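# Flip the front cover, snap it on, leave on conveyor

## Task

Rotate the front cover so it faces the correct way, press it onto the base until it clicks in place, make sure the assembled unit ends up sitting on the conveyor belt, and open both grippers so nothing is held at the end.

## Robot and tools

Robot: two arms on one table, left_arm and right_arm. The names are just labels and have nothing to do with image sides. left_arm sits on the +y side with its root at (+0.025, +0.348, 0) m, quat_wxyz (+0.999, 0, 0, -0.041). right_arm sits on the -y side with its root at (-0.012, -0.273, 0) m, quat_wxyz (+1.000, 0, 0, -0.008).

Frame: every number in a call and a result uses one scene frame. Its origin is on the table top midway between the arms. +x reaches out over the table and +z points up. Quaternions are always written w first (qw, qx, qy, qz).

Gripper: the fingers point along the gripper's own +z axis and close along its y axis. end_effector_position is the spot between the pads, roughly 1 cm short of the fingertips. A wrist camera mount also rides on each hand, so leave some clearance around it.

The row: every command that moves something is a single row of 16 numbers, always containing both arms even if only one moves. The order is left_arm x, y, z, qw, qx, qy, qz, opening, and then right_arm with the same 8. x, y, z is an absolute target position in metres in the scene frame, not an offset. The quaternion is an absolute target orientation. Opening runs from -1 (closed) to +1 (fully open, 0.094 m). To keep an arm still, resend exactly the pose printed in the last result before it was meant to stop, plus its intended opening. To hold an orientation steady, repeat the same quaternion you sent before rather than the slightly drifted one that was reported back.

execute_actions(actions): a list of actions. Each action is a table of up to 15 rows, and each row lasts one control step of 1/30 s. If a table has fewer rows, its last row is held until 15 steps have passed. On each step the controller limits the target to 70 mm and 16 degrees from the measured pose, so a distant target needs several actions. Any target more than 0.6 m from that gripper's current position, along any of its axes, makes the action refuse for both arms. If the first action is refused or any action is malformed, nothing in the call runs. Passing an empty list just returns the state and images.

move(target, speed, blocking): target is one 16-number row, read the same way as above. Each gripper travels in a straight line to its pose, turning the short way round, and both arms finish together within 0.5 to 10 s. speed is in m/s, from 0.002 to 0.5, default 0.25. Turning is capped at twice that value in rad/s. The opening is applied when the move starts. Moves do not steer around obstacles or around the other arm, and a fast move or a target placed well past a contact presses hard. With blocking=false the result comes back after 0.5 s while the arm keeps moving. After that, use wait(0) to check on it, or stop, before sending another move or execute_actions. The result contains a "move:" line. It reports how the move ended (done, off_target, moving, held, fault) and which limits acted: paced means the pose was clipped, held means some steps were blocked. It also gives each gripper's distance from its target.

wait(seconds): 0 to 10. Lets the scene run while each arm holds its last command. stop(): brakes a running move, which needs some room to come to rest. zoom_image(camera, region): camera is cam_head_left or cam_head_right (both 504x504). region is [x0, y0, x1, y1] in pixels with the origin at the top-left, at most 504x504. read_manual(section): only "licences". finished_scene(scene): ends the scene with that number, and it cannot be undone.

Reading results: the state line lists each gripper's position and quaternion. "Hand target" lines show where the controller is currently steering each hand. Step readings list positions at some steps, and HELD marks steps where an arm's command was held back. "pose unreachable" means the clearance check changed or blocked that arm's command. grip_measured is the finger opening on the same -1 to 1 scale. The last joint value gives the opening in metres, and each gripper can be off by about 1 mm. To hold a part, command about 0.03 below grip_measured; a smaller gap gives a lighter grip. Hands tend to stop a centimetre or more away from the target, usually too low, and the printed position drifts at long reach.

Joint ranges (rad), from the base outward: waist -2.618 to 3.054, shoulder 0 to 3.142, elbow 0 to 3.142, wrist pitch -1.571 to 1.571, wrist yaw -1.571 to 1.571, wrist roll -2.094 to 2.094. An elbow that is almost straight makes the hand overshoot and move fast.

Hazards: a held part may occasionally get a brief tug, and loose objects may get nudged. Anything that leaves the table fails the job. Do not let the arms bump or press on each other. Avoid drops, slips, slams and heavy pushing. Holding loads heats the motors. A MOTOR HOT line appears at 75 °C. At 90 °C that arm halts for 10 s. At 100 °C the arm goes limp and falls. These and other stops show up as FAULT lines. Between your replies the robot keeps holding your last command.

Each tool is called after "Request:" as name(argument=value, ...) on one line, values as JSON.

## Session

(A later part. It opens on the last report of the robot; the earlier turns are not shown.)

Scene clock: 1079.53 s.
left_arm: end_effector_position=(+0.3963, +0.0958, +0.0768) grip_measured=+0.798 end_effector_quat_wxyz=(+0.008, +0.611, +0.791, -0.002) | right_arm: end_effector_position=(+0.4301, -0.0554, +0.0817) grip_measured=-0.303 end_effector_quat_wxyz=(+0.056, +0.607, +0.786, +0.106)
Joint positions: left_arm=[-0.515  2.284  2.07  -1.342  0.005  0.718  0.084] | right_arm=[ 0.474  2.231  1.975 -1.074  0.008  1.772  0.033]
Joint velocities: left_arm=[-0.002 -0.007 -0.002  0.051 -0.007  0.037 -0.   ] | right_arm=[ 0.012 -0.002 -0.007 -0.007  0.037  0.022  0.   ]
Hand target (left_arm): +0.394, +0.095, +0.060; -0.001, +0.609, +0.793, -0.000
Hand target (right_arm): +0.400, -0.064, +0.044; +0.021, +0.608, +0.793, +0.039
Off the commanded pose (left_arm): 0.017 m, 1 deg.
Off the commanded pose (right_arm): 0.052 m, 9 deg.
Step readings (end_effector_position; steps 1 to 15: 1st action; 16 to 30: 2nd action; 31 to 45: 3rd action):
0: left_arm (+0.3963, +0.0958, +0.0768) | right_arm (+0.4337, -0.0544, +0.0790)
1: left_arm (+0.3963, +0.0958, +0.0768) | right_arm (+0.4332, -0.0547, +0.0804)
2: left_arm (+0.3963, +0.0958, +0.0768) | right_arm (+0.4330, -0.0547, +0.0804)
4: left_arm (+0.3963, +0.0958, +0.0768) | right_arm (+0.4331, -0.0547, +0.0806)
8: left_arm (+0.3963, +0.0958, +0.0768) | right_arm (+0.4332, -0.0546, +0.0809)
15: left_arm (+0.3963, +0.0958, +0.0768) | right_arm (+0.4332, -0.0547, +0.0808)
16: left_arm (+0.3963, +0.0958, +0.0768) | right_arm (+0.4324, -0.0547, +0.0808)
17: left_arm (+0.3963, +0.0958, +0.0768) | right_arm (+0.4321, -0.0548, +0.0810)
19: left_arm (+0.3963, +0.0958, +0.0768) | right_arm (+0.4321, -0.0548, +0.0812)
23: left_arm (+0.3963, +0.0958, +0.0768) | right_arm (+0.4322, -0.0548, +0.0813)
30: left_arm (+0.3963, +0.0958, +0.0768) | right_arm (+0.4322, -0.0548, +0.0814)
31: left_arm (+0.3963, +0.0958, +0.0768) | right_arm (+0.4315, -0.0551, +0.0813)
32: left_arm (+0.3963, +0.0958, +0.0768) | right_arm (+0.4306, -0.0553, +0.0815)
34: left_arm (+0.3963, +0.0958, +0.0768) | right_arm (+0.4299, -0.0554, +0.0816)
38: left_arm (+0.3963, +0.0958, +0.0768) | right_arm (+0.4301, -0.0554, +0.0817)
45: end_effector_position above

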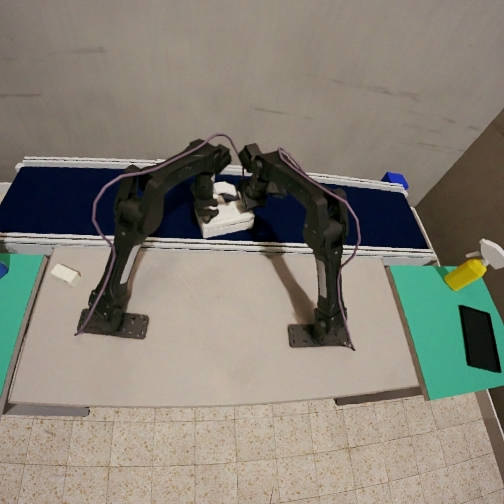

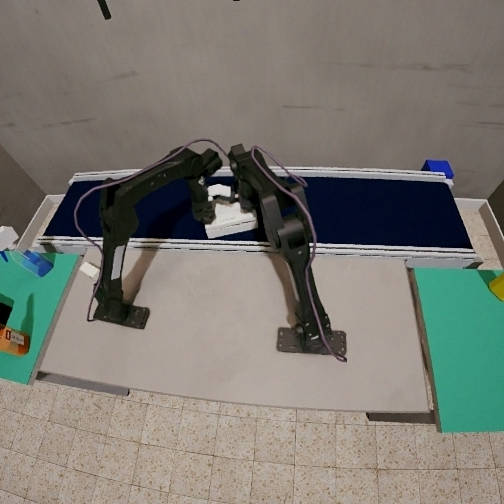

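Request:
execute_actions(actions=[[[0.395,0.095,0.06,0,0.609,0.793,0,0.8,0.430,-0.055,0.085,0.03,0.608,0.793,0.06,-0.3]],[[0.395,0.095,0.06,0,0.609,0.793,0,0.8,0.415,-0.058,0.105,0.01,0.608,0.793,0.02,-1]],[[0.395,0.095,0.06,0,0.609,0.793,0,0.8,0.392,-0.060,0.10,0,0.609,0.793,0,-1]],[[0.395,0.095,0.06,0,0.609,0.793,0,0.8,0.392,-0.060,0.085,0,0.609,0.793,0,-1]],[[0.395,0.095,0.06,0,0.609,0.793,0,0.8,0.392,-0.060,0.07,0,0.609,0.793,0,-1]],[[0.395,0.095,0.06,0,0.609,0.793,0,0.8,0.392,-0.060,0.055,0,0.609,0.793,0,-1]],[[0.395,0.095,0.06,0,0.609,0.793,0,0.8,0.392,-0.060,0.04,0,0.609,0.793,0,-1]],[[0.395,0.095,0.06,0,0.609,0.793,0,0.8,0.392,-0.060,0.025,0,0.609,0.793,0,-1]]])

Request:
zoom_image(camera="cam_head_left", region=[160, 170, 300, 250])

Scene clock: 1091.33 s.
left_arm: end_effector_position=(+0.3963, +0.0958, +0.0768) grip_measured=+0.798 end_effector_quat_wxyz=(+0.008, +0.611, +0.791, -0.002) | right_arm: end_effector_position=(+0.3966, -0.0599, +0.0880) grip_measured=-0.979 end_effector_quat_wxyz=(-0.003, +0.609, +0.793, -0.007)
Joint positions: left_arm=[-0.515  2.284  2.07  -1.342  0.005  0.718  0.084] | right_arm=[ 0.494  2.41   2.335 -1.511 -0.     1.788  0.001]
Joint velocities: left_arm=[-0.022  0.002 -0.002  0.022  0.037 -0.037 -0.001] | right_arm=[-0.002  0.007  0.017 -0.022 -0.007  0.007 -0.   ]
Hand target (left_arm): +0.394, +0.095, +0.060; -0.001, +0.609, +0.793, -0.000
Hand target (right_arm): +0.397, -0.060, +0.088; -0.003, +0.609, +0.793, -0.007
Off the commanded pose (left_arm): 0.017 m, 1 deg.
Off the commanded pose (right_arm): 0.063 m, 1 deg.
Step readings (end_effector_position; steps 1 to 15: 1st action; 16 to 30: 2nd action; 31 to 45: 3rd action; 46 to 60: 4th action; 61 to 75: 5th action; 76 to 90: 6th action; 91 to 105: 7th action; 106 to 120: 8th action):
0: left_arm (+0.3963, +0.0958, +0.0768) | right_arm (+0.4301, -0.0554, +0.0817)
1: left_arm (+0.3963, +0.0958, +0.0768) | right_arm (+0.4306, -0.0550, +0.0853)
2: left_arm (+0.3963, +0.0958, +0.0768) | right_arm (+0.4335, -0.0533, +0.0875)
4: left_arm (+0.3963, +0.0958, +0.0768) | right_arm (+0.4414, -0.0489, +0.0908)
8: left_arm (+0.3963, +0.0958, +0.0768) | right_arm (+0.4408, -0.0488, +0.0901)
15: left_arm (+0.3963, +0.0958, +0.0768) | right_arm (+0.4323, -0.0528, +0.0859)
16: left_arm (+0.3963, +0.0958, +0.0768) | right_arm (+0.4303, -0.0536, +0.0876)
17: left_arm (+0.3963, +0.0958, +0.0768) | right_arm (+0.4295, -0.0541, +0.0904)
19: left_arm (+0.3963, +0.0958, +0.0768) | right_arm (+0.4301, -0.0537, +0.0986)
23: left_arm (+0.3963, +0.0958, +0.0768) | right_arm (+0.4290, -0.0542, +0.1127)
30: left_arm (+0.3963, +0.0958, +0.0768) | right_arm (+0.4218, -0.0578, +0.1104)
31: left_arm (+0.3963, +0.0958, +0.0768) | right_arm (+0.4194, -0.0582, +0.1073)
32: left_arm (+0.3963, +0.0958, +0.0768) | right_arm (+0.4144, -0.0597, +0.1036)
34: left_arm (+0.3963, +0.0958, +0.0768) | right_arm (+0.4049, -0.0608, +0.0962)
38: left_arm (+0.3963, +0.0958, +0.0768) | right_arm (+0.3967, -0.0598, +0.0882)
45: left_arm (+0.3963, +0.0958, +0.0768) | right_arm (+0.3966, -0.0599, +0.0880)
46: left_arm (+0.3963, +0.0958, +0.0768) | right_arm (+0.3966, -0.0599, +0.0880) HELD right_arm
47: left_arm (+0.3963, +0.0958, +0.0768) | right_arm (+0.3966, -0.0599, +0.0880) HELD right_arm
49: left_arm (+0.3963, +0.0958, +0.0768) | right_arm (+0.3966, -0.0599, +0.0880) HELD right_arm
53: left_arm (+0.3963, +0.0958, +0.0768) | right_arm (+0.3966, -0.0599, +0.0880) HELD right_arm
60: left_arm (+0.3963, +0.0958, +0.0768) | right_arm (+0.3966, -0.0599, +0.0880) HELD right_arm
61: left_arm (+0.3963, +0.0958, +0.0768) | right_arm (+0.3966, -0.0599, +0.0880) HELD right_arm
62: left_arm (+0.3963, +0.0958, +0.0768) | right_arm (+0.3966, -0.0599, +0.0880) HELD right_arm
64: left_arm (+0.3963, +0.0958, +0.0768) | right_arm (+0.3966, -0.0599, +0.0880) HELD right_arm
68: left_arm (+0.3963, +0.0958, +0.0768) | right_arm (+0.3966, -0.0599, +0.0880) HELD right_arm
75: left_arm (+0.3963, +0.0958, +0.0768) | right_arm (+0.3966, -0.0599, +0.0880) HELD right_arm
76: left_arm (+0.3963, +0.0958, +0.0768) | right_arm (+0.3966, -0.0599, +0.0880) HELD right_arm
77: left_arm (+0.3963, +0.0958, +0.0768) | right_arm (+0.3966, -0.0599, +0.0880) HELD right_arm
79: left_arm (+0.3963, +0.0958, +0.0768) | right_arm (+0.3966, -0.0599, +0.0880) HELD right_arm
83: left_arm (+0.3963, +0.0958, +0.0768) | right_arm (+0.3966, -0.0599, +0.0880) HELD right_arm
90: left_arm (+0.3963, +0.0958, +0.0768) | right_arm (+0.3966, -0.0599, +0.0880) HELD right_arm
91: left_arm (+0.3963, +0.0958, +0.0768) | right_arm (+0.3966, -0.0599, +0.0880) HELD right_arm
92: left_arm (+0.3963, +0.0958, +0.0768) | right_arm (+0.3966, -0.0599, +0.0880) HELD right_arm
94: left_arm (+0.3963, +0.0958, +0.0768) | right_arm (+0.3966, -0.0599, +0.0880) HELD right_arm
98: left_arm (+0.3963, +0.0958, +0.0768) | right_arm (+0.3966, -0.0599, +0.0880) HELD right_arm
105: left_arm (+0.3963, +0.0958, +0.0768) | right_arm (+0.3966, -0.0599, +0.0880) HELD right_arm
106: left_arm (+0.3963, +0.0958, +0.0768) | right_arm (+0.3966, -0.0599, +0.0880) HELD right_arm
107: left_arm (+0.3963, +0.0958, +0.0768) | right_arm (+0.3966, -0.0599, +0.0880) HELD right_arm
109: left_arm (+0.3963, +0.0958, +0.0768) | right_arm (+0.3966, -0.0599, +0.0880) HELD right_arm
113: left_arm (+0.3963, +0.0958, +0.0768) | right_arm (+0.3966, -0.0599, +0.0880) HELD right_arm
120: end_effector_position above HELD right_arm
HELD right_arm: steps 46 to 120.
pose unreachable (right arm): on one or more control steps of this call, first in action 3 (counted from 0), this arm could not follow its commanded pose, so it was not sent that pose on those steps. On the call's last step it was still not sent that pose. It may still have moved: this result reports where it is.
cause: the commanded pose would bring a part of the arm too close to another arm (this arm's wrist (the part past joint 4) and the other arm's wrist (the part past joint 4)).

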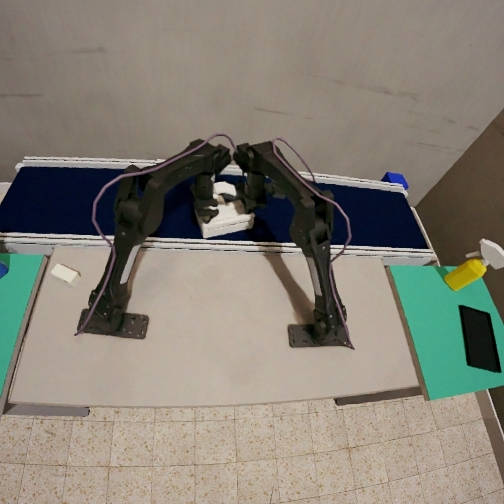

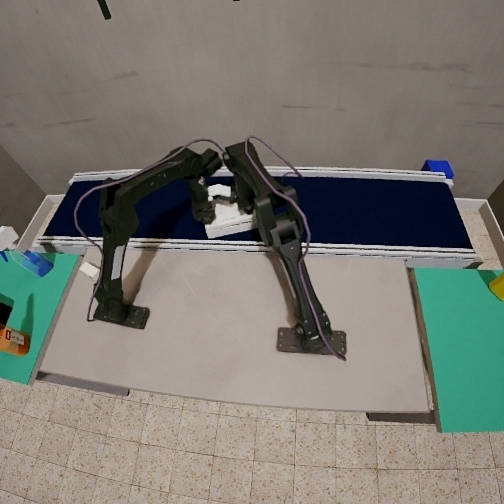

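Region (160, 170, 300, 250) of cam_head_left's 504x504 image, scaled by 3.600, with more detail than that image has; it fills the top 288 rows of this view, and the rest is white.

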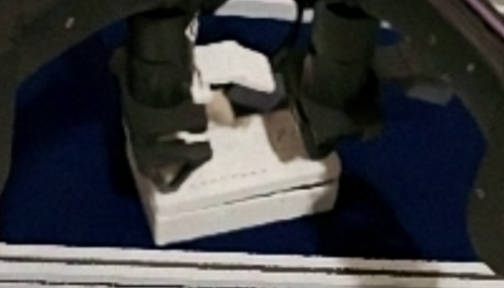

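Moving the left arm clear, then pressing with the right alone.

Request:
execute_actions(actions=[[[0.395,0.095,0.09,0,0.609,0.793,0,0.8,0.397,-0.060,0.088,0,0.609,0.793,0,-1]],[[0.37,0.14,0.12,0,0.609,0.793,0,0.8,0.397,-0.060,0.088,0,0.609,0.793,0,-1]],[[0.35,0.18,0.13,0,0.609,0.793,0,0.8,0.395,-0.056,0.075,0,0.609,0.793,0,-1]],[[0.35,0.18,0.13,0,0.609,0.793,0,0.8,0.395,-0.056,0.06,0,0.609,0.793,0,-1]],[[0.35,0.18,0.13,0,0.609,0.793,0,0.8,0.395,-0.056,0.045,0,0.609,0.793,0,-1]],[[0.35,0.18,0.13,0,0.609,0.793,0,0.8,0.395,-0.056,0.03,0,0.609,0.793,0,-1]]])

Request:
zoom_image(camera="cam_head_left", region=[160, 170, 300, 250])

Scene clock: 1102.70 s.
left_arm: end_effector_position=(+0.3521, +0.1799, +0.1301) grip_measured=+0.798 end_effector_quat_wxyz=(-0.003, +0.604, +0.797, -0.001) | right_arm: end_effector_position=(+0.3978, -0.0586, +0.0768) grip_measured=-0.980 end_effector_quat_wxyz=(+0.013, +0.610, +0.792, +0.030)
Joint positions: left_arm=[-0.395  1.949  1.766 -1.395 -0.     0.819  0.084] | right_arm=[ 0.494  2.295  2.088 -1.299 -0.003  1.792  0.001]
Joint velocities: left_arm=[ 0.007  0.007 -0.002  0.007 -0.051  0.007  0.001] | right_arm=[-0.002  0.002 -0.012 -0.022  0.007  0.007 -0.   ]
Hand target (left_arm): +0.350, +0.180, +0.130; -0.000, +0.609, +0.793, +0.000
Hand target (right_arm): +0.391, -0.058, +0.032; -0.000, +0.609, +0.793, -0.001
Off the commanded pose (left_arm): 0.002 m, 1 deg.
Off the commanded pose (right_arm): 0.047 m, 4 deg.
Step readings (end_effector_position; steps 1 to 15: 1st action; 16 to 30: 2nd action; 31 to 45: 3rd action; 46 to 60: 4th action; 61 to 75: 5th action; 76 to 90: 6th action):
0: left_arm (+0.3963, +0.0958, +0.0768) | right_arm (+0.3966, -0.0599, +0.0880)
1: left_arm (+0.3963, +0.0958, +0.0773) | right_arm (+0.3969, -0.0597, +0.0880) HELD left_arm
2: left_arm (+0.3964, +0.0957, +0.0779) | right_arm (+0.3972, -0.0596, +0.0871)
4: left_arm (+0.3961, +0.0961, +0.0807) | right_arm (+0.3974, -0.0595, +0.0853)
6: left_arm (+0.3965, +0.0962, +0.0851) | right_arm (+0.3972, -0.0595, +0.0842) HELD right_arm
8: left_arm (+0.3971, +0.0958, +0.0876) | right_arm (+0.3974, -0.0593, +0.0842) HELD left_arm right_arm
11: left_arm (+0.3972, +0.0958, +0.0877) | right_arm (+0.3979, -0.0590, +0.0842) HELD left_arm right_arm
14: left_arm (+0.3972, +0.0958, +0.0877) | right_arm (+0.3981, -0.0587, +0.0842) HELD left_arm right_arm
15: left_arm (+0.3972, +0.0958, +0.0877) | right_arm (+0.3982, -0.0587, +0.0841) HELD left_arm
16: left_arm (+0.3968, +0.0960, +0.0878) | right_arm (+0.3982, -0.0587, +0.0841) HELD right_arm
17: left_arm (+0.3956, +0.0973, +0.0881) | right_arm (+0.3982, -0.0587, +0.0841)
19: left_arm (+0.3886, +0.1048, +0.0901) | right_arm (+0.3986, -0.0585, +0.0841)
23: left_arm (+0.3744, +0.1289, +0.1067) | right_arm (+0.3990, -0.0583, +0.0841)
30: left_arm (+0.3754, +0.1365, +0.1248) | right_arm (+0.3991, -0.0582, +0.0841)
31: left_arm (+0.3744, +0.1393, +0.1231) | right_arm (+0.3991, -0.0582, +0.0827)
32: left_arm (+0.3674, +0.1470, +0.1208) | right_arm (+0.3981, -0.0587, +0.0806)
34: left_arm (+0.3532, +0.1662, +0.1204) | right_arm (+0.3978, -0.0588, +0.0799)
38: left_arm (+0.3511, +0.1804, +0.1283) | right_arm (+0.3984, -0.0583, +0.0788)
45: left_arm (+0.3514, +0.1802, +0.1301) | right_arm (+0.3984, -0.0583, +0.0788)
46: left_arm (+0.3515, +0.1802, +0.1301) | right_arm (+0.3980, -0.0585, +0.0782)
47: left_arm (+0.3516, +0.1801, +0.1301) | right_arm (+0.3981, -0.0585, +0.0784)
49: left_arm (+0.3517, +0.1800, +0.1301) | right_arm (+0.3982, -0.0584, +0.0783)
53: left_arm (+0.3520, +0.1799, +0.1301) | right_arm (+0.3982, -0.0584, +0.0783)
60: left_arm (+0.3521, +0.1799, +0.1301) | right_arm (+0.3981, -0.0584, +0.0782)
61: left_arm (+0.3521, +0.1799, +0.1301) | right_arm (+0.3978, -0.0586, +0.0776)
62: left_arm (+0.3521, +0.1799, +0.1301) | right_arm (+0.3979, -0.0585, +0.0776)
64: left_arm (+0.3521, +0.1799, +0.1301) | right_arm (+0.3979, -0.0585, +0.0776)
68: left_arm (+0.3521, +0.1799, +0.1301) | right_arm (+0.3979, -0.0585, +0.0776)
75: left_arm (+0.3521, +0.1799, +0.1301) | right_arm (+0.3980, -0.0585, +0.0777)
76: left_arm (+0.3521, +0.1799, +0.1301) | right_arm (+0.3976, -0.0587, +0.0768)
77: left_arm (+0.3521, +0.1799, +0.1301) | right_arm (+0.3976, -0.0587, +0.0769)
79: left_arm (+0.3521, +0.1799, +0.1301) | right_arm (+0.3977, -0.0587, +0.0770)
83: left_arm (+0.3521, +0.1799, +0.1301) | right_arm (+0.3977, -0.0586, +0.0770)
90: end_effector_position above
HELD left_arm: steps 1 and 8 to 15.
HELD right_arm: steps 6, 8, 11, 14 and 16.
pose unreachable (left arm): on one or more control steps of this call, first in action 0 (counted from 0), this arm could not follow its commanded pose, so it was not sent that pose on those steps. It may still have moved: this result reports where it is.
cause: the commanded pose would bring a part of the arm too close to another arm (this arm's wrist (the part past joint 4) and the other arm's wrist (the part past joint 4)).
pose unreachable (right arm): on one or more control steps of this call, first in action 0 (counted from 0), this arm could not follow its commanded pose, so it was not sent that pose on those steps. It may still have moved: this result reports where it is.
cause: the commanded pose would bring a part of the arm too close to another arm (this arm's wrist (the part past joint 4) and the other arm's wrist (the part past joint 4)).

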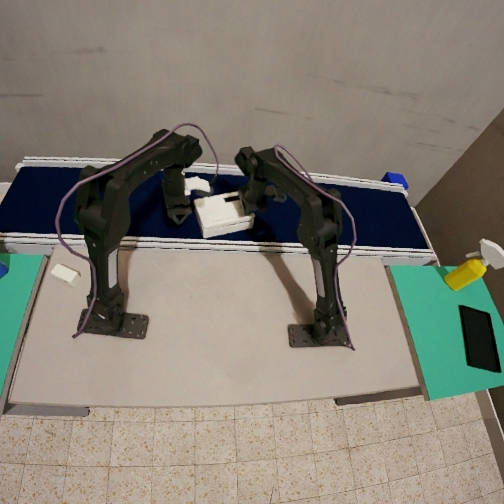

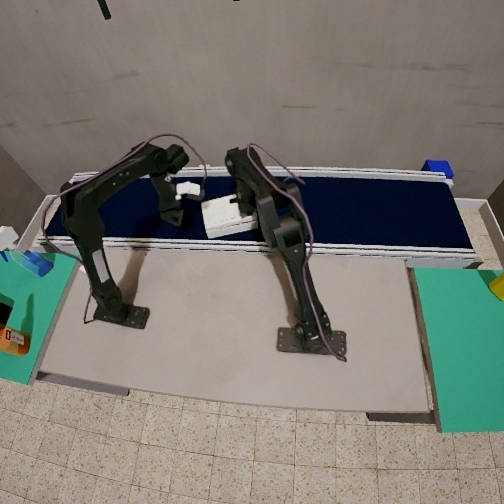

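Region (160, 170, 300, 250) of cam_head_left's 504x504 image, scaled by 3.600, with more detail than that image has; it fills the top 288 rows of this view, and the rest is white.

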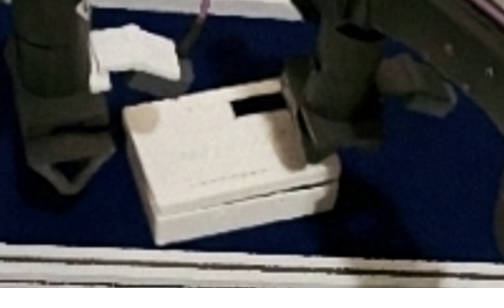

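Request:
move(target=[0.37,0.17,0.10,0.304,0.562,0.733,-0.233,0.3,0.40,-0.13,0.14,0,0.609,0.793,0,-1], speed=0.15)

Request:
move(target=[0.383,0.14,0.034,0.304,0.562,0.733,-0.233,0.3,0.44,-0.115,0.06,0.518,-0.474,0.564,0.434,-1], speed=0.3)

Request:
zoom_image(camera="cam_head_right", region=[190, 180, 290, 245])

Scene clock: 1114.63 s.
left_arm: end_effector_position=(+0.3736, +0.1709, +0.0945) grip_measured=+0.302 end_effector_quat_wxyz=(+0.296, +0.561, +0.740, -0.225) | right_arm: end_effector_position=(+0.4006, -0.1241, +0.1203) grip_measured=-0.980 end_effector_quat_wxyz=(-0.007, +0.610, +0.793, +0.001)
Joint positions: left_arm=[-0.104  1.716  1.104 -0.558  0.668  0.971  0.061] | right_arm=[ 0.354  2.29   2.255 -1.542 -0.013  1.65   0.001]
Joint velocities: left_arm=[ 0.012 -0.002  0.007  0.007  0.007 -0.037 -0.001] | right_arm=[-0.007 -0.002  0.017 -0.051  0.007  0.022 -0.   ]
Hand target (left_arm): +0.370, +0.170, +0.100; +0.306, +0.561, +0.733, -0.232
Hand target (right_arm): +0.400, -0.130, +0.139; +0.006, +0.609, +0.793, +0.010
Off the commanded pose (left_arm): 0.007 m, 1 deg.
Off the commanded pose (right_arm): 0.021 m, 1 deg.
joint sent to its limit (right arm) — the command would take joint 4 (wrist pitch) past its lower limit, so that joint was sent only as far as its limit.
move: off_target (right_arm)

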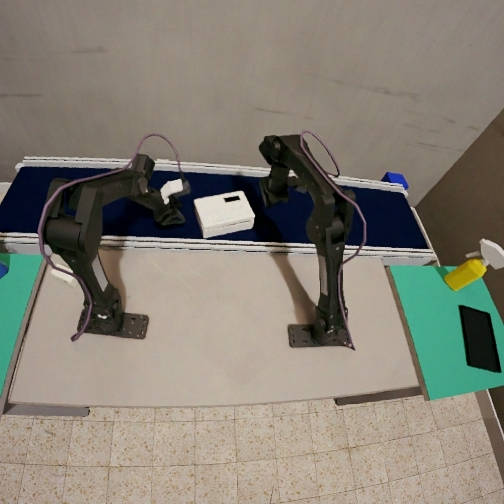

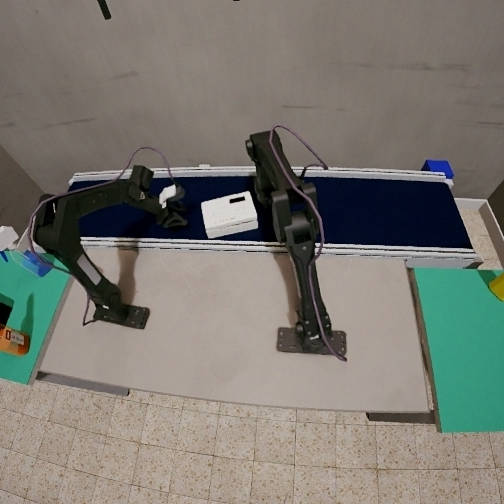

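Scene clock: 1120.33 s.
left_arm: end_effector_position=(+0.3902, +0.1414, +0.0462) grip_measured=+0.302 end_effector_quat_wxyz=(+0.320, +0.566, +0.726, -0.224) | right_arm: end_effector_position=(+0.4330, -0.1130, +0.0565) grip_measured=-0.980 end_effector_quat_wxyz=(+0.514, -0.471, +0.566, +0.439)
Joint positions: left_arm=[-0.172  1.857  1.029 -0.245  0.659  0.897  0.061] | right_arm=[-0.023  2.333  1.182  0.574 -1.414 -0.559  0.001]
Joint velocities: left_arm=[-0.007  0.012  0.007  0.022  0.007  0.007 -0.001] | right_arm=[-0.002  0.012  0.007 -0.198  0.037 -0.095  0.   ]
Hand target (left_arm): +0.382, +0.140, +0.034; +0.304, +0.562, +0.733, -0.233
Hand target (right_arm): +0.437, -0.116, +0.061; +0.516, -0.473, +0.562, +0.440
Off the commanded pose (left_arm): 0.014 m, 2 deg.
Off the commanded pose (right_arm): 0.008 m, 1 deg.
move: off_target (left_arm)

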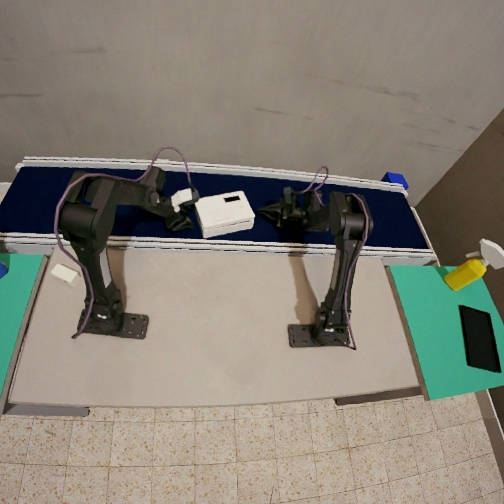

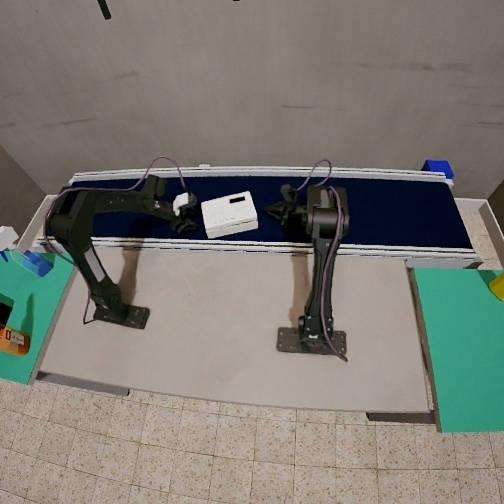

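Region (190, 180, 290, 245) of cam_head_right's 504x504 image, scaled by 5.040, with more detail than that image has; it fills the top 328 rows of this view, and the rest is white.

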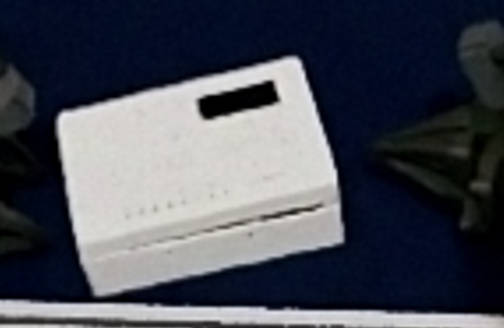

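Request:
move(target=[0.32,0.10,0.13,0.102,0.579,0.797,0.14,-1,0.525,-0.10,0.06,0.518,-0.474,0.564,0.434,-1], speed=0.15)

Request:
move(target=[0.335,-0.01,0.10,0.102,0.579,0.797,0.14,-1,0.525,-0.035,0.06,0.518,-0.474,0.564,0.434,-1], speed=0.08)

Request:
move(target=[0.338,-0.01,0.045,0.102,0.579,0.797,0.14,-1,0.525,-0.035,0.06,0.518,-0.474,0.564,0.434,-1], speed=0.05)

Request:
zoom_image(camera="cam_head_right", region=[170, 160, 320, 260])

Scene clock: 1151.47 s.
left_arm: end_effector_position=(+0.3194, +0.0997, +0.1296) grip_measured=-0.982 end_effector_quat_wxyz=(+0.103, +0.585, +0.793, +0.135) | right_arm: end_effector_position=(+0.5232, -0.1051, +0.0630) grip_measured=-0.980 end_effector_quat_wxyz=(+0.525, -0.474, +0.563, +0.428)
Joint positions: left_arm=[-0.762  1.85   1.589 -1.159 -0.307  0.449  0.001] | right_arm=[ 0.     2.56   1.658  0.451 -1.381 -0.461  0.001]
Joint velocities: left_arm=[ 0.007 -0.002 -0.007  0.007  0.022 -0.037 -0.   ] | right_arm=[-0.007 -0.002  0.007 -0.037 -0.007  0.022 -0.002]
Hand target (left_arm): +0.321, +0.099, +0.130; +0.100, +0.580, +0.796, +0.141
Hand target (right_arm): +0.525, -0.101, +0.059; +0.519, -0.473, +0.564, +0.434
Off the commanded pose (left_arm): 0.001 m, 1 deg.
Off the commanded pose (right_arm): 0.006 m, 1 deg.
move: done

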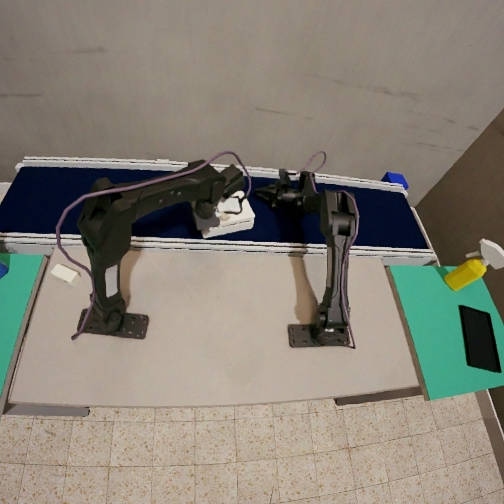

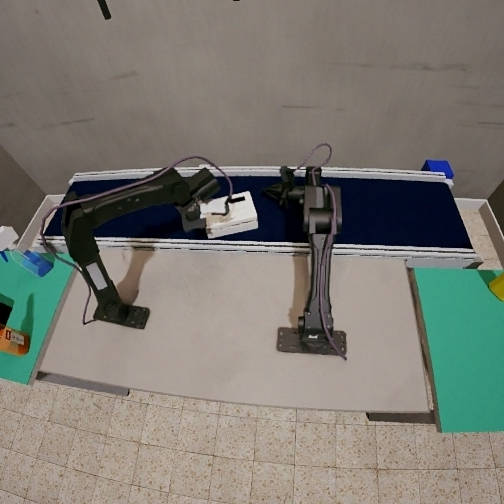

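Scene clock: 1153.37 s.
left_arm: end_effector_position=(+0.3349, -0.0090, +0.0990) grip_measured=-0.982 end_effector_quat_wxyz=(+0.104, +0.583, +0.795, +0.133) | right_arm: end_effector_position=(+0.5207, -0.0379, +0.0580) grip_measured=-0.980 end_effector_quat_wxyz=(+0.513, -0.472, +0.570, +0.436)
Joint positions: left_arm=[-0.896  2.276  2.103 -1.288 -0.322  0.305  0.001] | right_arm=[ 0.133  2.588  1.658  0.612 -1.264 -0.291  0.001]
Joint velocities: left_arm=[-0.012  0.007  0.002 -0.022  0.037 -0.066 -0.   ] | right_arm=[-0.017 -0.007  0.002 -0.007  0.022 -0.095  0.   ]
Hand target (left_arm): +0.335, -0.010, +0.099; +0.103, +0.579, +0.797, +0.140
Hand target (right_arm): +0.525, -0.035, +0.060; +0.517, -0.475, +0.565, +0.433
Off the commanded pose (left_arm): 0.001 m, 1 deg.
Off the commanded pose (right_arm): 0.006 m, 1 deg.
move: done

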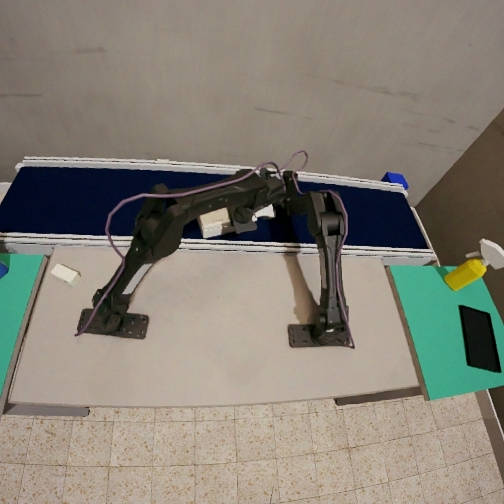

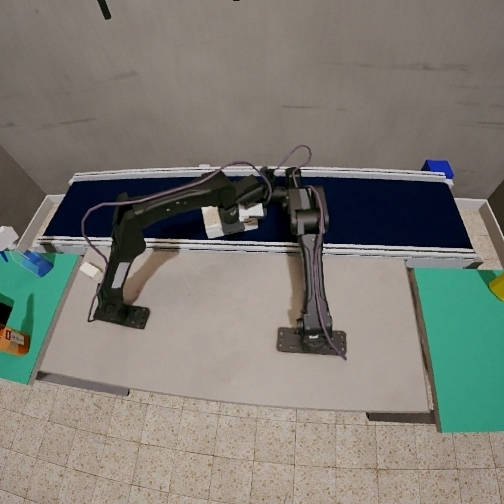

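Scene clock: 1154.90 s.
left_arm: end_effector_position=(+0.3369, -0.0120, +0.0558) grip_measured=-0.982 end_effector_quat_wxyz=(+0.108, +0.582, +0.795, +0.132) | right_arm: end_effector_position=(+0.5211, -0.0379, +0.0592) grip_measured=-0.980 end_effector_quat_wxyz=(+0.514, -0.472, +0.569, +0.435)
Joint positions: left_arm=[-0.896  2.288  1.953 -1.118 -0.322  0.305  0.001] | right_arm=[ 0.133  2.588  1.658  0.623 -1.263 -0.284  0.001]
Joint velocities: left_arm=[-0.017  0.012 -0.002  0.022 -0.051 -0.037  0.001] | right_arm=[ 0.002 -0.002 -0.012 -0.051 -0.037  0.022  0.   ]
Hand target (left_arm): +0.337, -0.009, +0.045; +0.102, +0.579, +0.797, +0.140
Hand target (right_arm): +0.525, -0.035, +0.060; +0.518, -0.474, +0.564, +0.434
Off the commanded pose (left_arm): 0.011 m, 1 deg.
Off the commanded pose (right_arm): 0.005 m, 1 deg.
move: off_target (left_arm)

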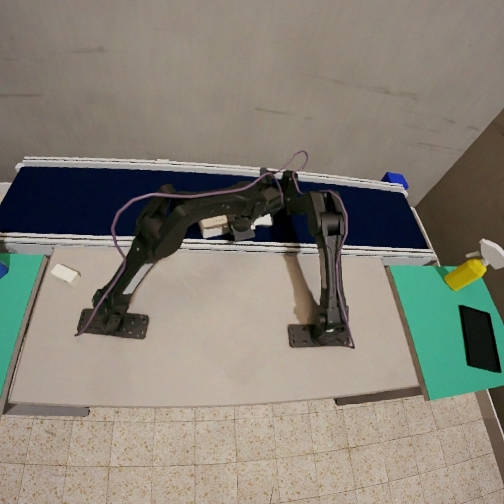

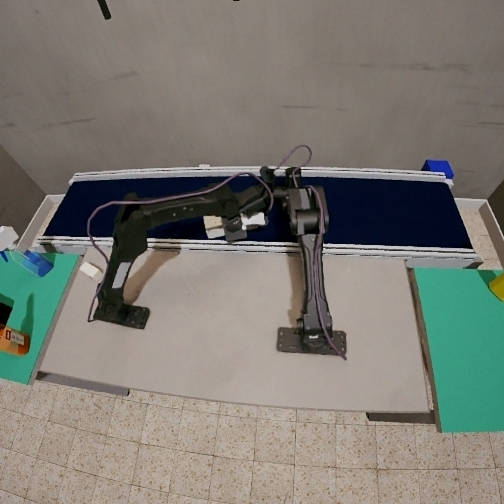

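Region (170, 160, 320, 260) of cam_head_right's 504x504 image, scaled by 3.360, with more detail than that image has.

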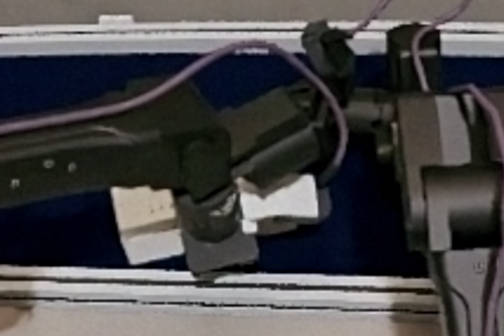

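Request:
execute_actions(actions=[[[0.347,-0.008,0.040,0.102,0.579,0.797,0.14,-1,0.520,-0.022,0.06,0.518,-0.474,0.564,0.434,-1]],[[0.355,-0.006,0.040,0.102,0.579,0.797,0.14,-1,0.513,-0.022,0.06,0.518,-0.474,0.564,0.434,-1]],[[0.360,-0.004,0.040,0.102,0.579,0.797,0.14,-1,0.506,-0.024,0.06,0.518,-0.474,0.564,0.434,-1]],[[0.364,-0.003,0.040,0.102,0.579,0.797,0.14,-1,0.499,-0.026,0.06,0.518,-0.474,0.564,0.434,-1]],[[0.368,-0.002,0.040,0.102,0.579,0.797,0.14,-1,0.492,-0.028,0.06,0.518,-0.474,0.564,0.434,-1]]])

Scene clock: 1164.53 s.
left_arm: end_effector_position=(+0.3493, -0.0006, +0.0388) grip_measured=-0.982 end_effector_quat_wxyz=(+0.083, +0.588, +0.794, +0.131) | right_arm: end_effector_position=(+0.5058, -0.0316, +0.0527) grip_measured=-0.980 end_effector_quat_wxyz=(+0.526, -0.464, +0.577, +0.418)
Joint positions: left_arm=[-0.852  2.333  1.969 -1.122 -0.3    0.353  0.001] | right_arm=[ 0.155  2.543  1.516  0.757 -1.196 -0.259  0.001]
Joint velocities: left_arm=[-0.002  0.002  0.002 -0.022  0.051 -0.007  0.001] | right_arm=[-0.007 -0.002 -0.017 -0.007  0.066 -0.022  0.   ]
Hand target (left_arm): +0.367, -0.001, +0.040; +0.102, +0.579, +0.797, +0.140
Hand target (right_arm): +0.493, -0.028, +0.060; +0.518, -0.474, +0.564, +0.434
Off the commanded pose (left_arm): 0.019 m, 3 deg.
Off the commanded pose (right_arm): 0.016 m, 3 deg.
Step readings (end_effector_position; steps 1 to 15: 1st action; 16 to 30: 2nd action; 31 to 45: 3rd action; 46 to 60: 4th action; 61 to 75: 5th action):
0: left_arm (+0.3371, -0.0123, +0.0558) | right_arm (+0.5212, -0.0379, +0.0592)
1: left_arm (+0.3375, -0.0123, +0.0553) | right_arm (+0.5216, -0.0372, +0.0596)
2: left_arm (+0.3384, -0.0123, +0.0547) | right_arm (+0.5220, -0.0359, +0.0600)
4: left_arm (+0.3405, -0.0114, +0.0522) | right_arm (+0.5218, -0.0317, +0.0608)
8: left_arm (+0.3430, -0.0091, +0.0478) | right_arm (+0.5206, -0.0256, +0.0616)
15: left_arm (+0.3434, -0.0090, +0.0471) | right_arm (+0.5208, -0.0252, +0.0622)
16: left_arm (+0.3437, -0.0088, +0.0471) | right_arm (+0.5206, -0.0253, +0.0619)
17: left_arm (+0.3443, -0.0082, +0.0471) | right_arm (+0.5203, -0.0254, +0.0615)
19: left_arm (+0.3462, -0.0065, +0.0471) | right_arm (+0.5197, -0.0257, +0.0600)
23: left_arm (+0.3493, -0.0036, +0.0471) | right_arm (+0.5192, -0.0258, +0.0592)
30: left_arm (+0.3495, -0.0035, +0.0471) | right_arm (+0.5193, -0.0258, +0.0596)
31: left_arm (+0.3496, -0.0034, +0.0466) | right_arm (+0.5186, -0.0261, +0.0590)
32: left_arm (+0.3501, -0.0031, +0.0461) | right_arm (+0.5167, -0.0264, +0.0580)
34: left_arm (+0.3510, -0.0019, +0.0439) | right_arm (+0.5139, -0.0268, +0.0555)
38: left_arm (+0.3510, -0.0010, +0.0405) | right_arm (+0.5127, -0.0271, +0.0531)
45: left_arm (+0.3510, -0.0010, +0.0402) | right_arm (+0.5128, -0.0271, +0.0533)
46: left_arm (+0.3511, -0.0009, +0.0402) | right_arm (+0.5121, -0.0274, +0.0529)
47: left_arm (+0.3506, -0.0007, +0.0400) | right_arm (+0.5108, -0.0278, +0.0527)
49: left_arm (+0.3499, -0.0005, +0.0398) | right_arm (+0.5094, -0.0285, +0.0527)
53: left_arm (+0.3497, -0.0004, +0.0397) | right_arm (+0.5091, -0.0287, +0.0527)
60: left_arm (+0.3498, -0.0003, +0.0396) | right_arm (+0.5093, -0.0287, +0.0529)
61: left_arm (+0.3500, -0.0003, +0.0397) | right_arm (+0.5086, -0.0290, +0.0526)
62: left_arm (+0.3496, -0.0007, +0.0396) | right_arm (+0.5075, -0.0297, +0.0525)
64: left_arm (+0.3493, -0.0006, +0.0390) | right_arm (+0.5061, -0.0312, +0.0526)
68: left_arm (+0.3493, -0.0007, +0.0389) | right_arm (+0.5058, -0.0316, +0.0527)
75: end_effector_position above

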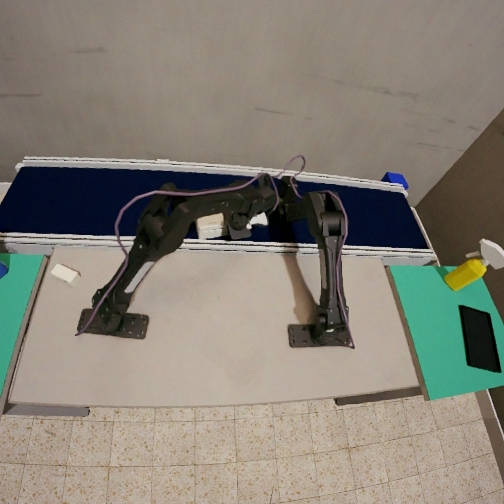

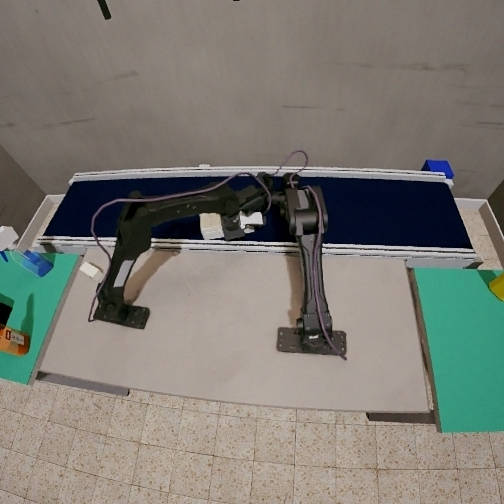

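Request:
move(target=[0.33,0.0,0.10,0.102,0.579,0.797,0.14,-1,0.53,-0.06,0.065,0.518,-0.474,0.564,0.434,-1], speed=0.06)

Request:
move(target=[0.33,0.2,0.14,0,0.609,0.793,0,0.8,0.50,-0.14,0.08,0.518,-0.474,0.564,0.434,-1], speed=0.15)

Request:
zoom_image(camera="cam_head_right", region=[190, 180, 290, 245])

Request:
zoom_image(camera="cam_head_left", region=[180, 180, 280, 245])

Scene clock: 1174.83 s.
left_arm: end_effector_position=(+0.3295, +0.0014, +0.0858) grip_measured=-0.982 end_effector_quat_wxyz=(+0.088, +0.585, +0.795, +0.139) | right_arm: end_effector_position=(+0.5266, -0.0580, +0.0672) grip_measured=-0.980 end_effector_quat_wxyz=(+0.522, -0.473, +0.564, +0.431)
Joint positions: left_arm=[-0.892  2.258  2.024 -1.262 -0.321  0.306  0.001] | right_arm=[ 0.093  2.578  1.673  0.591 -1.298 -0.31   0.001]
Joint velocities: left_arm=[ 0.007 -0.007 -0.007  0.007 -0.022  0.051 -0.001] | right_arm=[-0.002  0.012 -0.002 -0.066 -0.066 -0.022  0.   ]
Hand target (left_arm): +0.330, -0.001, +0.100; +0.102, +0.579, +0.797, +0.140
Hand target (right_arm): +0.530, -0.060, +0.065; +0.519, -0.473, +0.564, +0.434
Off the commanded pose (left_arm): 0.014 m, 2 deg.
Off the commanded pose (right_arm): 0.005 m, 1 deg.
move: off_target (left_arm)

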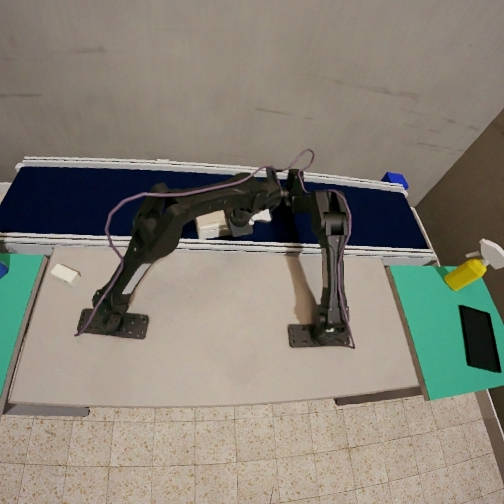

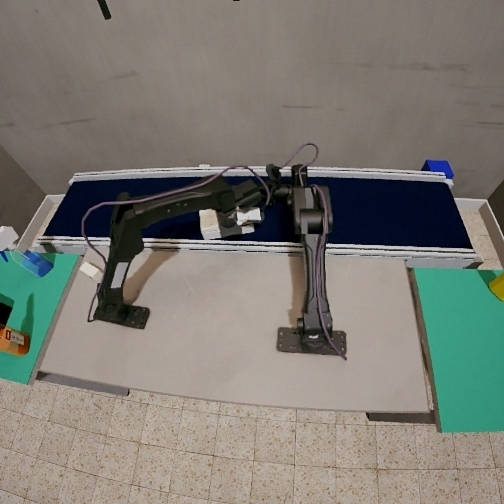

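Scene clock: 1177.27 s.
left_arm: end_effector_position=(+0.3376, +0.1998, +0.1384) grip_measured=+0.798 end_effector_quat_wxyz=(+0.004, +0.604, +0.797, +0.006) | right_arm: end_effector_position=(+0.4985, -0.1379, +0.0648) grip_measured=-0.980 end_effector_quat_wxyz=(+0.515, -0.466, +0.572, +0.436)
Joint positions: left_arm=[-0.369  1.845  1.66  -1.377 -0.01   0.847  0.084] | right_arm=[-0.069  2.476  1.582  0.158 -1.435 -0.712  0.001]
Joint velocities: left_arm=[ 0.007 -0.007  0.012 -0.037 -0.037 -0.037 -0.   ] | right_arm=[-0.022 -0.012  0.012 -0.066 -0.051 -0.051  0.   ]
Hand target (left_arm): +0.329, +0.200, +0.141; +0.000, +0.609, +0.793, -0.003
Hand target (right_arm): +0.499, -0.139, +0.080; +0.520, -0.472, +0.564, +0.435
Off the commanded pose (left_arm): 0.008 m, 1 deg.
Off the commanded pose (right_arm): 0.015 m, 1 deg.
move: off_target (right_arm)

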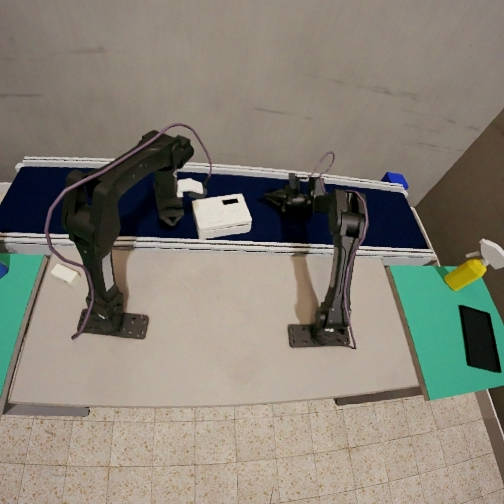

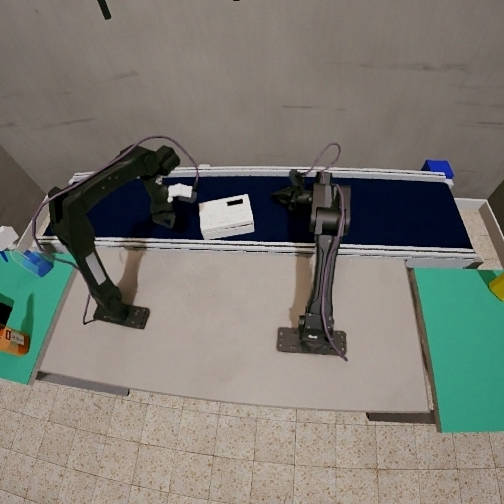

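Region (190, 180, 290, 245) of cam_head_right's 504x504 image, scaled by 5.040, with more detail than that image has; it fills the top 328 rows of this view, and the rest is white.

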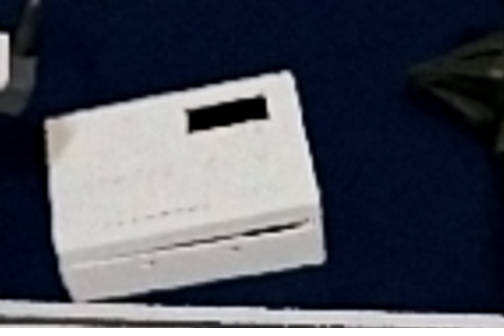

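Region (180, 180, 280, 245) of cam_head_left's 504x504 image, scaled by 5.040, with more detail than that image has; it fills the top 328 rows of this view, and the rest is white.

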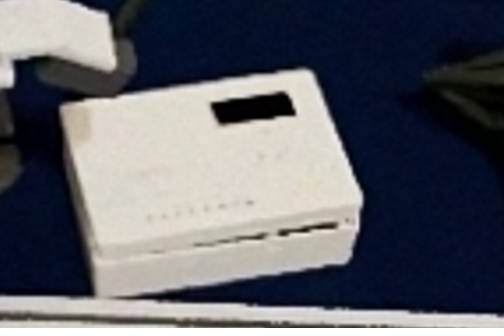

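Request:
move(target=[0.388,0.16,0.075,0.296,0.587,0.713,-0.244,0.4,0.436,-0.095,0.075,0.244,-0.713,0.587,0.296,0.4], speed=0.15)

Scene clock: 1189.90 s.
left_arm: end_effector_position=(+0.3921, +0.1608, +0.0820) grip_measured=+0.402 end_effector_quat_wxyz=(+0.303, +0.588, +0.714, -0.229) | right_arm: end_effector_position=(+0.4374, -0.0973, +0.0746) grip_measured=+0.397 end_effector_quat_wxyz=(-0.246, +0.710, -0.595, -0.287)
Joint positions: left_arm=[-0.112  1.823  1.173 -0.532  0.693  1.042  0.066] | right_arm=[ 0.125  2.463  2.174 -1.337 -0.773 -1.659  0.066]
Joint velocities: left_arm=[-0.012  0.012  0.012  0.037 -0.007 -0.066  0.   ] | right_arm=[-0.012  0.002 -0.007 -0.007 -0.007  0.022 -0.   ]
Hand target (left_arm): +0.387, +0.161, +0.075; +0.299, +0.586, +0.713, -0.243
Hand target (right_arm): +0.438, -0.094, +0.075; -0.246, +0.710, -0.591, -0.292
Off the commanded pose (left_arm): 0.008 m, 2 deg.
Off the commanded pose (right_arm): 0.003 m, 1 deg.
move: done

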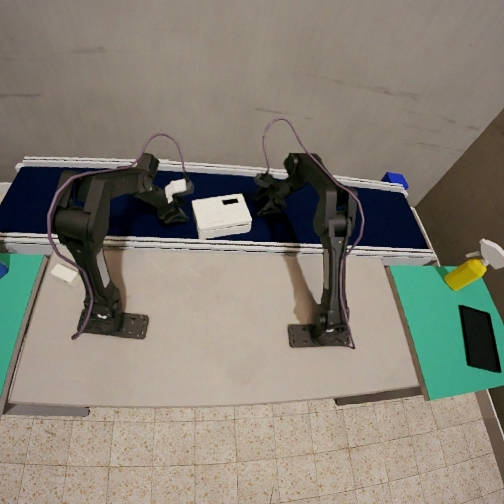

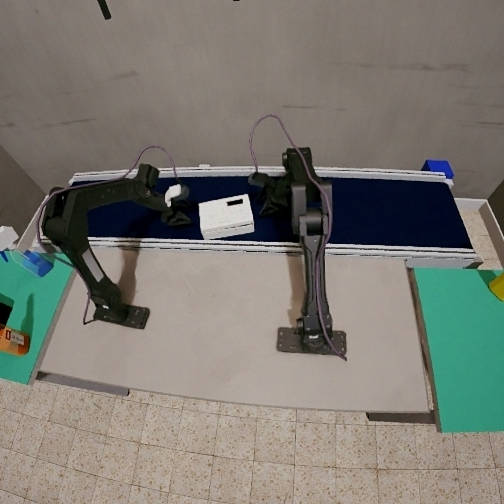

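Request:
execute_actions(actions=[[[0.386,0.15,0.058,0.296,0.587,0.713,-0.244,0.4,0.435,-0.085,0.064,0.244,-0.713,0.587,0.296,0.4]],[[0.386,0.145,0.054,0.296,0.587,0.713,-0.244,0.4,0.434,-0.08,0.062,0.244,-0.713,0.587,0.296,0.4]]])

Scene clock: 1194.50 s.
left_arm: end_effector_position=(+0.3935, +0.1465, +0.0673) grip_measured=+0.402 end_effector_quat_wxyz=(+0.312, +0.593, +0.706, -0.231) | right_arm: end_effector_position=(+0.4395, -0.0840, +0.0742) grip_measured=+0.397 end_effector_quat_wxyz=(-0.252, +0.719, -0.584, -0.280)
Joint positions: left_arm=[-0.146  1.856  1.137 -0.424  0.694  1.012  0.066] | right_arm=[ 0.153  2.463  2.174 -1.3   -0.772 -1.648  0.066]
Joint velocities: left_arm=[-0.002 -0.012  0.012  0.022 -0.022  0.051 -0.   ] | right_arm=[-0.012  0.012 -0.012 -0.051 -0.037 -0.007 -0.001]
Hand target (left_arm): +0.386, +0.145, +0.054; +0.296, +0.587, +0.713, -0.244
Hand target (right_arm): +0.434, -0.080, +0.062; -0.243, +0.713, -0.587, -0.296
Off the commanded pose (left_arm): 0.015 m, 3 deg.
Off the commanded pose (right_arm): 0.014 m, 2 deg.
Step readings (end_effector_position; steps 1 to 15: 1st action; 16 to 30: 2nd action):
0: left_arm (+0.3923, +0.1606, +0.0823) | right_arm (+0.4372, -0.0974, +0.0746)
1: left_arm (+0.3927, +0.1599, +0.0811) | right_arm (+0.4373, -0.0969, +0.0745)
2: left_arm (+0.3931, +0.1586, +0.0796) | right_arm (+0.4376, -0.0960, +0.0745)
4: left_arm (+0.3910, +0.1557, +0.0734) | right_arm (+0.4375, -0.0931, +0.0744)
8: left_arm (+0.3880, +0.1534, +0.0643) | right_arm (+0.4365, -0.0886, +0.0744)
15: left_arm (+0.3907, +0.1528, +0.0649) | right_arm (+0.4369, -0.0882, +0.0744)
16: left_arm (+0.3911, +0.1522, +0.0651) | right_arm (+0.4372, -0.0879, +0.0743)
17: left_arm (+0.3916, +0.1512, +0.0655) | right_arm (+0.4379, -0.0877, +0.0743)
19: left_arm (+0.3920, +0.1487, +0.0662) | right_arm (+0.4386, -0.0865, +0.0743)
23: left_arm (+0.3927, +0.1467, +0.0669) | right_arm (+0.4390, -0.0844, +0.0742)
30: end_effector_position above

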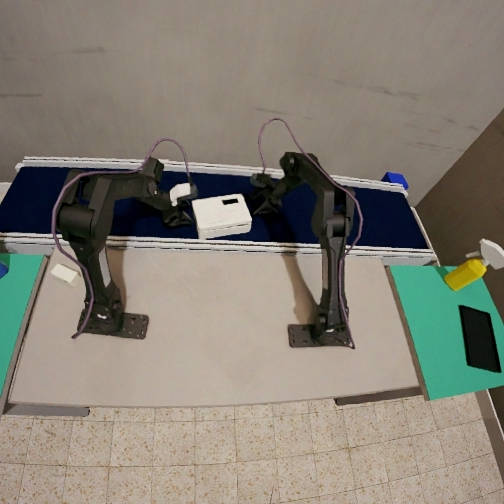

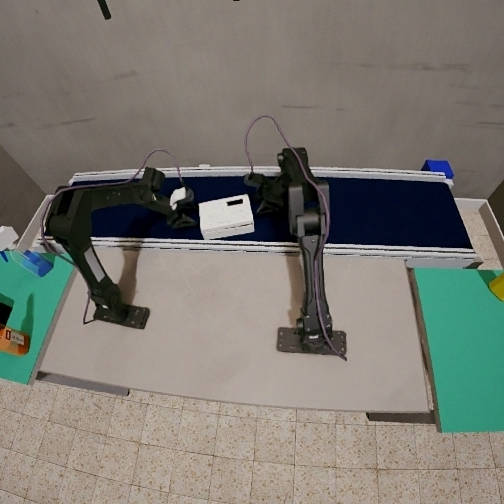

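Request:
execute_actions(actions=[[[0.386,0.145,0.050,0.296,0.587,0.713,-0.244,0.4,0.432,-0.08,0.055,0.244,-0.713,0.587,0.296,0.4]],[[0.386,0.145,0.050,0.296,0.587,0.713,-0.244,0.4,0.432,-0.08,0.055,0.244,-0.713,0.587,0.296,0.4]]])

Scene clock: 1199.20 s.
left_arm: end_effector_position=(+0.3926, +0.1467, +0.0608) grip_measured=+0.402 end_effector_quat_wxyz=(+0.309, +0.592, +0.707, -0.232) | right_arm: end_effector_position=(+0.4357, -0.0845, +0.0616) grip_measured=+0.397 end_effector_quat_wxyz=(-0.247, +0.717, -0.586, -0.285)
Joint positions: left_arm=[-0.146  1.867  1.126 -0.407  0.694  1.01   0.066] | right_arm=[ 0.153  2.463  2.124 -1.265 -0.772 -1.646  0.066]
Joint velocities: left_arm=[-0.012  0.002  0.007 -0.051  0.022  0.022 -0.   ] | right_arm=[-0.012 -0.007 -0.007  0.022  0.007 -0.007 -0.001]
Hand target (left_arm): +0.386, +0.145, +0.050; +0.296, +0.587, +0.713, -0.244
Hand target (right_arm): +0.432, -0.080, +0.055; -0.244, +0.713, -0.587, -0.296
Off the commanded pose (left_arm): 0.013 m, 2 deg.
Off the commanded pose (right_arm): 0.009 m, 1 deg.
Step readings (end_effector_position; steps 1 to 15: 1st action; 16 to 30: 2nd action):
0: left_arm (+0.3937, +0.1464, +0.0674) | right_arm (+0.4397, -0.0840, +0.0742)
1: left_arm (+0.3938, +0.1464, +0.0672) | right_arm (+0.4393, -0.0839, +0.0723)
2: left_arm (+0.3938, +0.1464, +0.0668) | right_arm (+0.4387, -0.0840, +0.0703)
4: left_arm (+0.3932, +0.1466, +0.0651) | right_arm (+0.4356, -0.0844, +0.0647)
8: left_arm (+0.3922, +0.1468, +0.0611) | right_arm (+0.4338, -0.0848, +0.0617)
15: left_arm (+0.3924, +0.1467, +0.0607) | right_arm (+0.4355, -0.0846, +0.0617)
16: left_arm (+0.3925, +0.1467, +0.0608) | right_arm (+0.4355, -0.0845, +0.0617)
17: left_arm (+0.3926, +0.1467, +0.0608) | right_arm (+0.4355, -0.0845, +0.0617)
19: left_arm (+0.3926, +0.1467, +0.0608) | right_arm (+0.4356, -0.0845, +0.0617)
23: left_arm (+0.3926, +0.1467, +0.0608) | right_arm (+0.4356, -0.0845, +0.0617)
30: end_effector_position above

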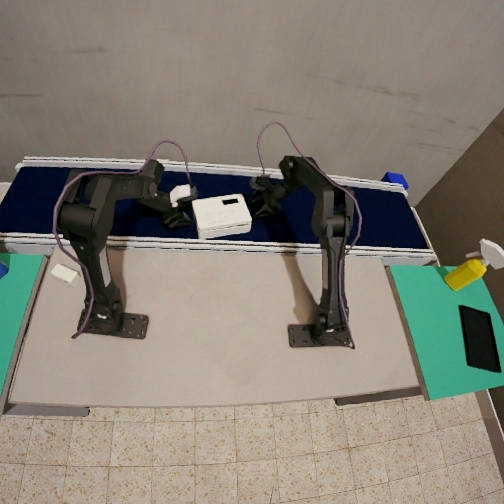

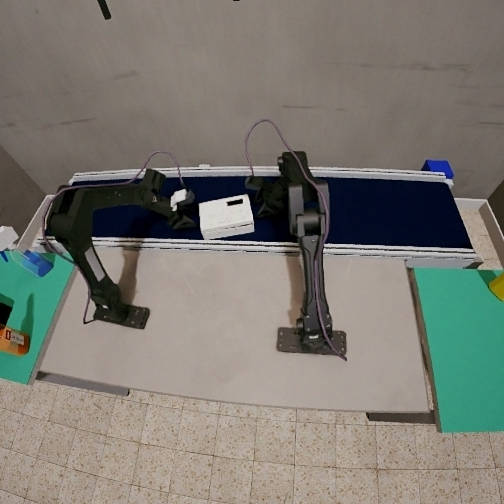

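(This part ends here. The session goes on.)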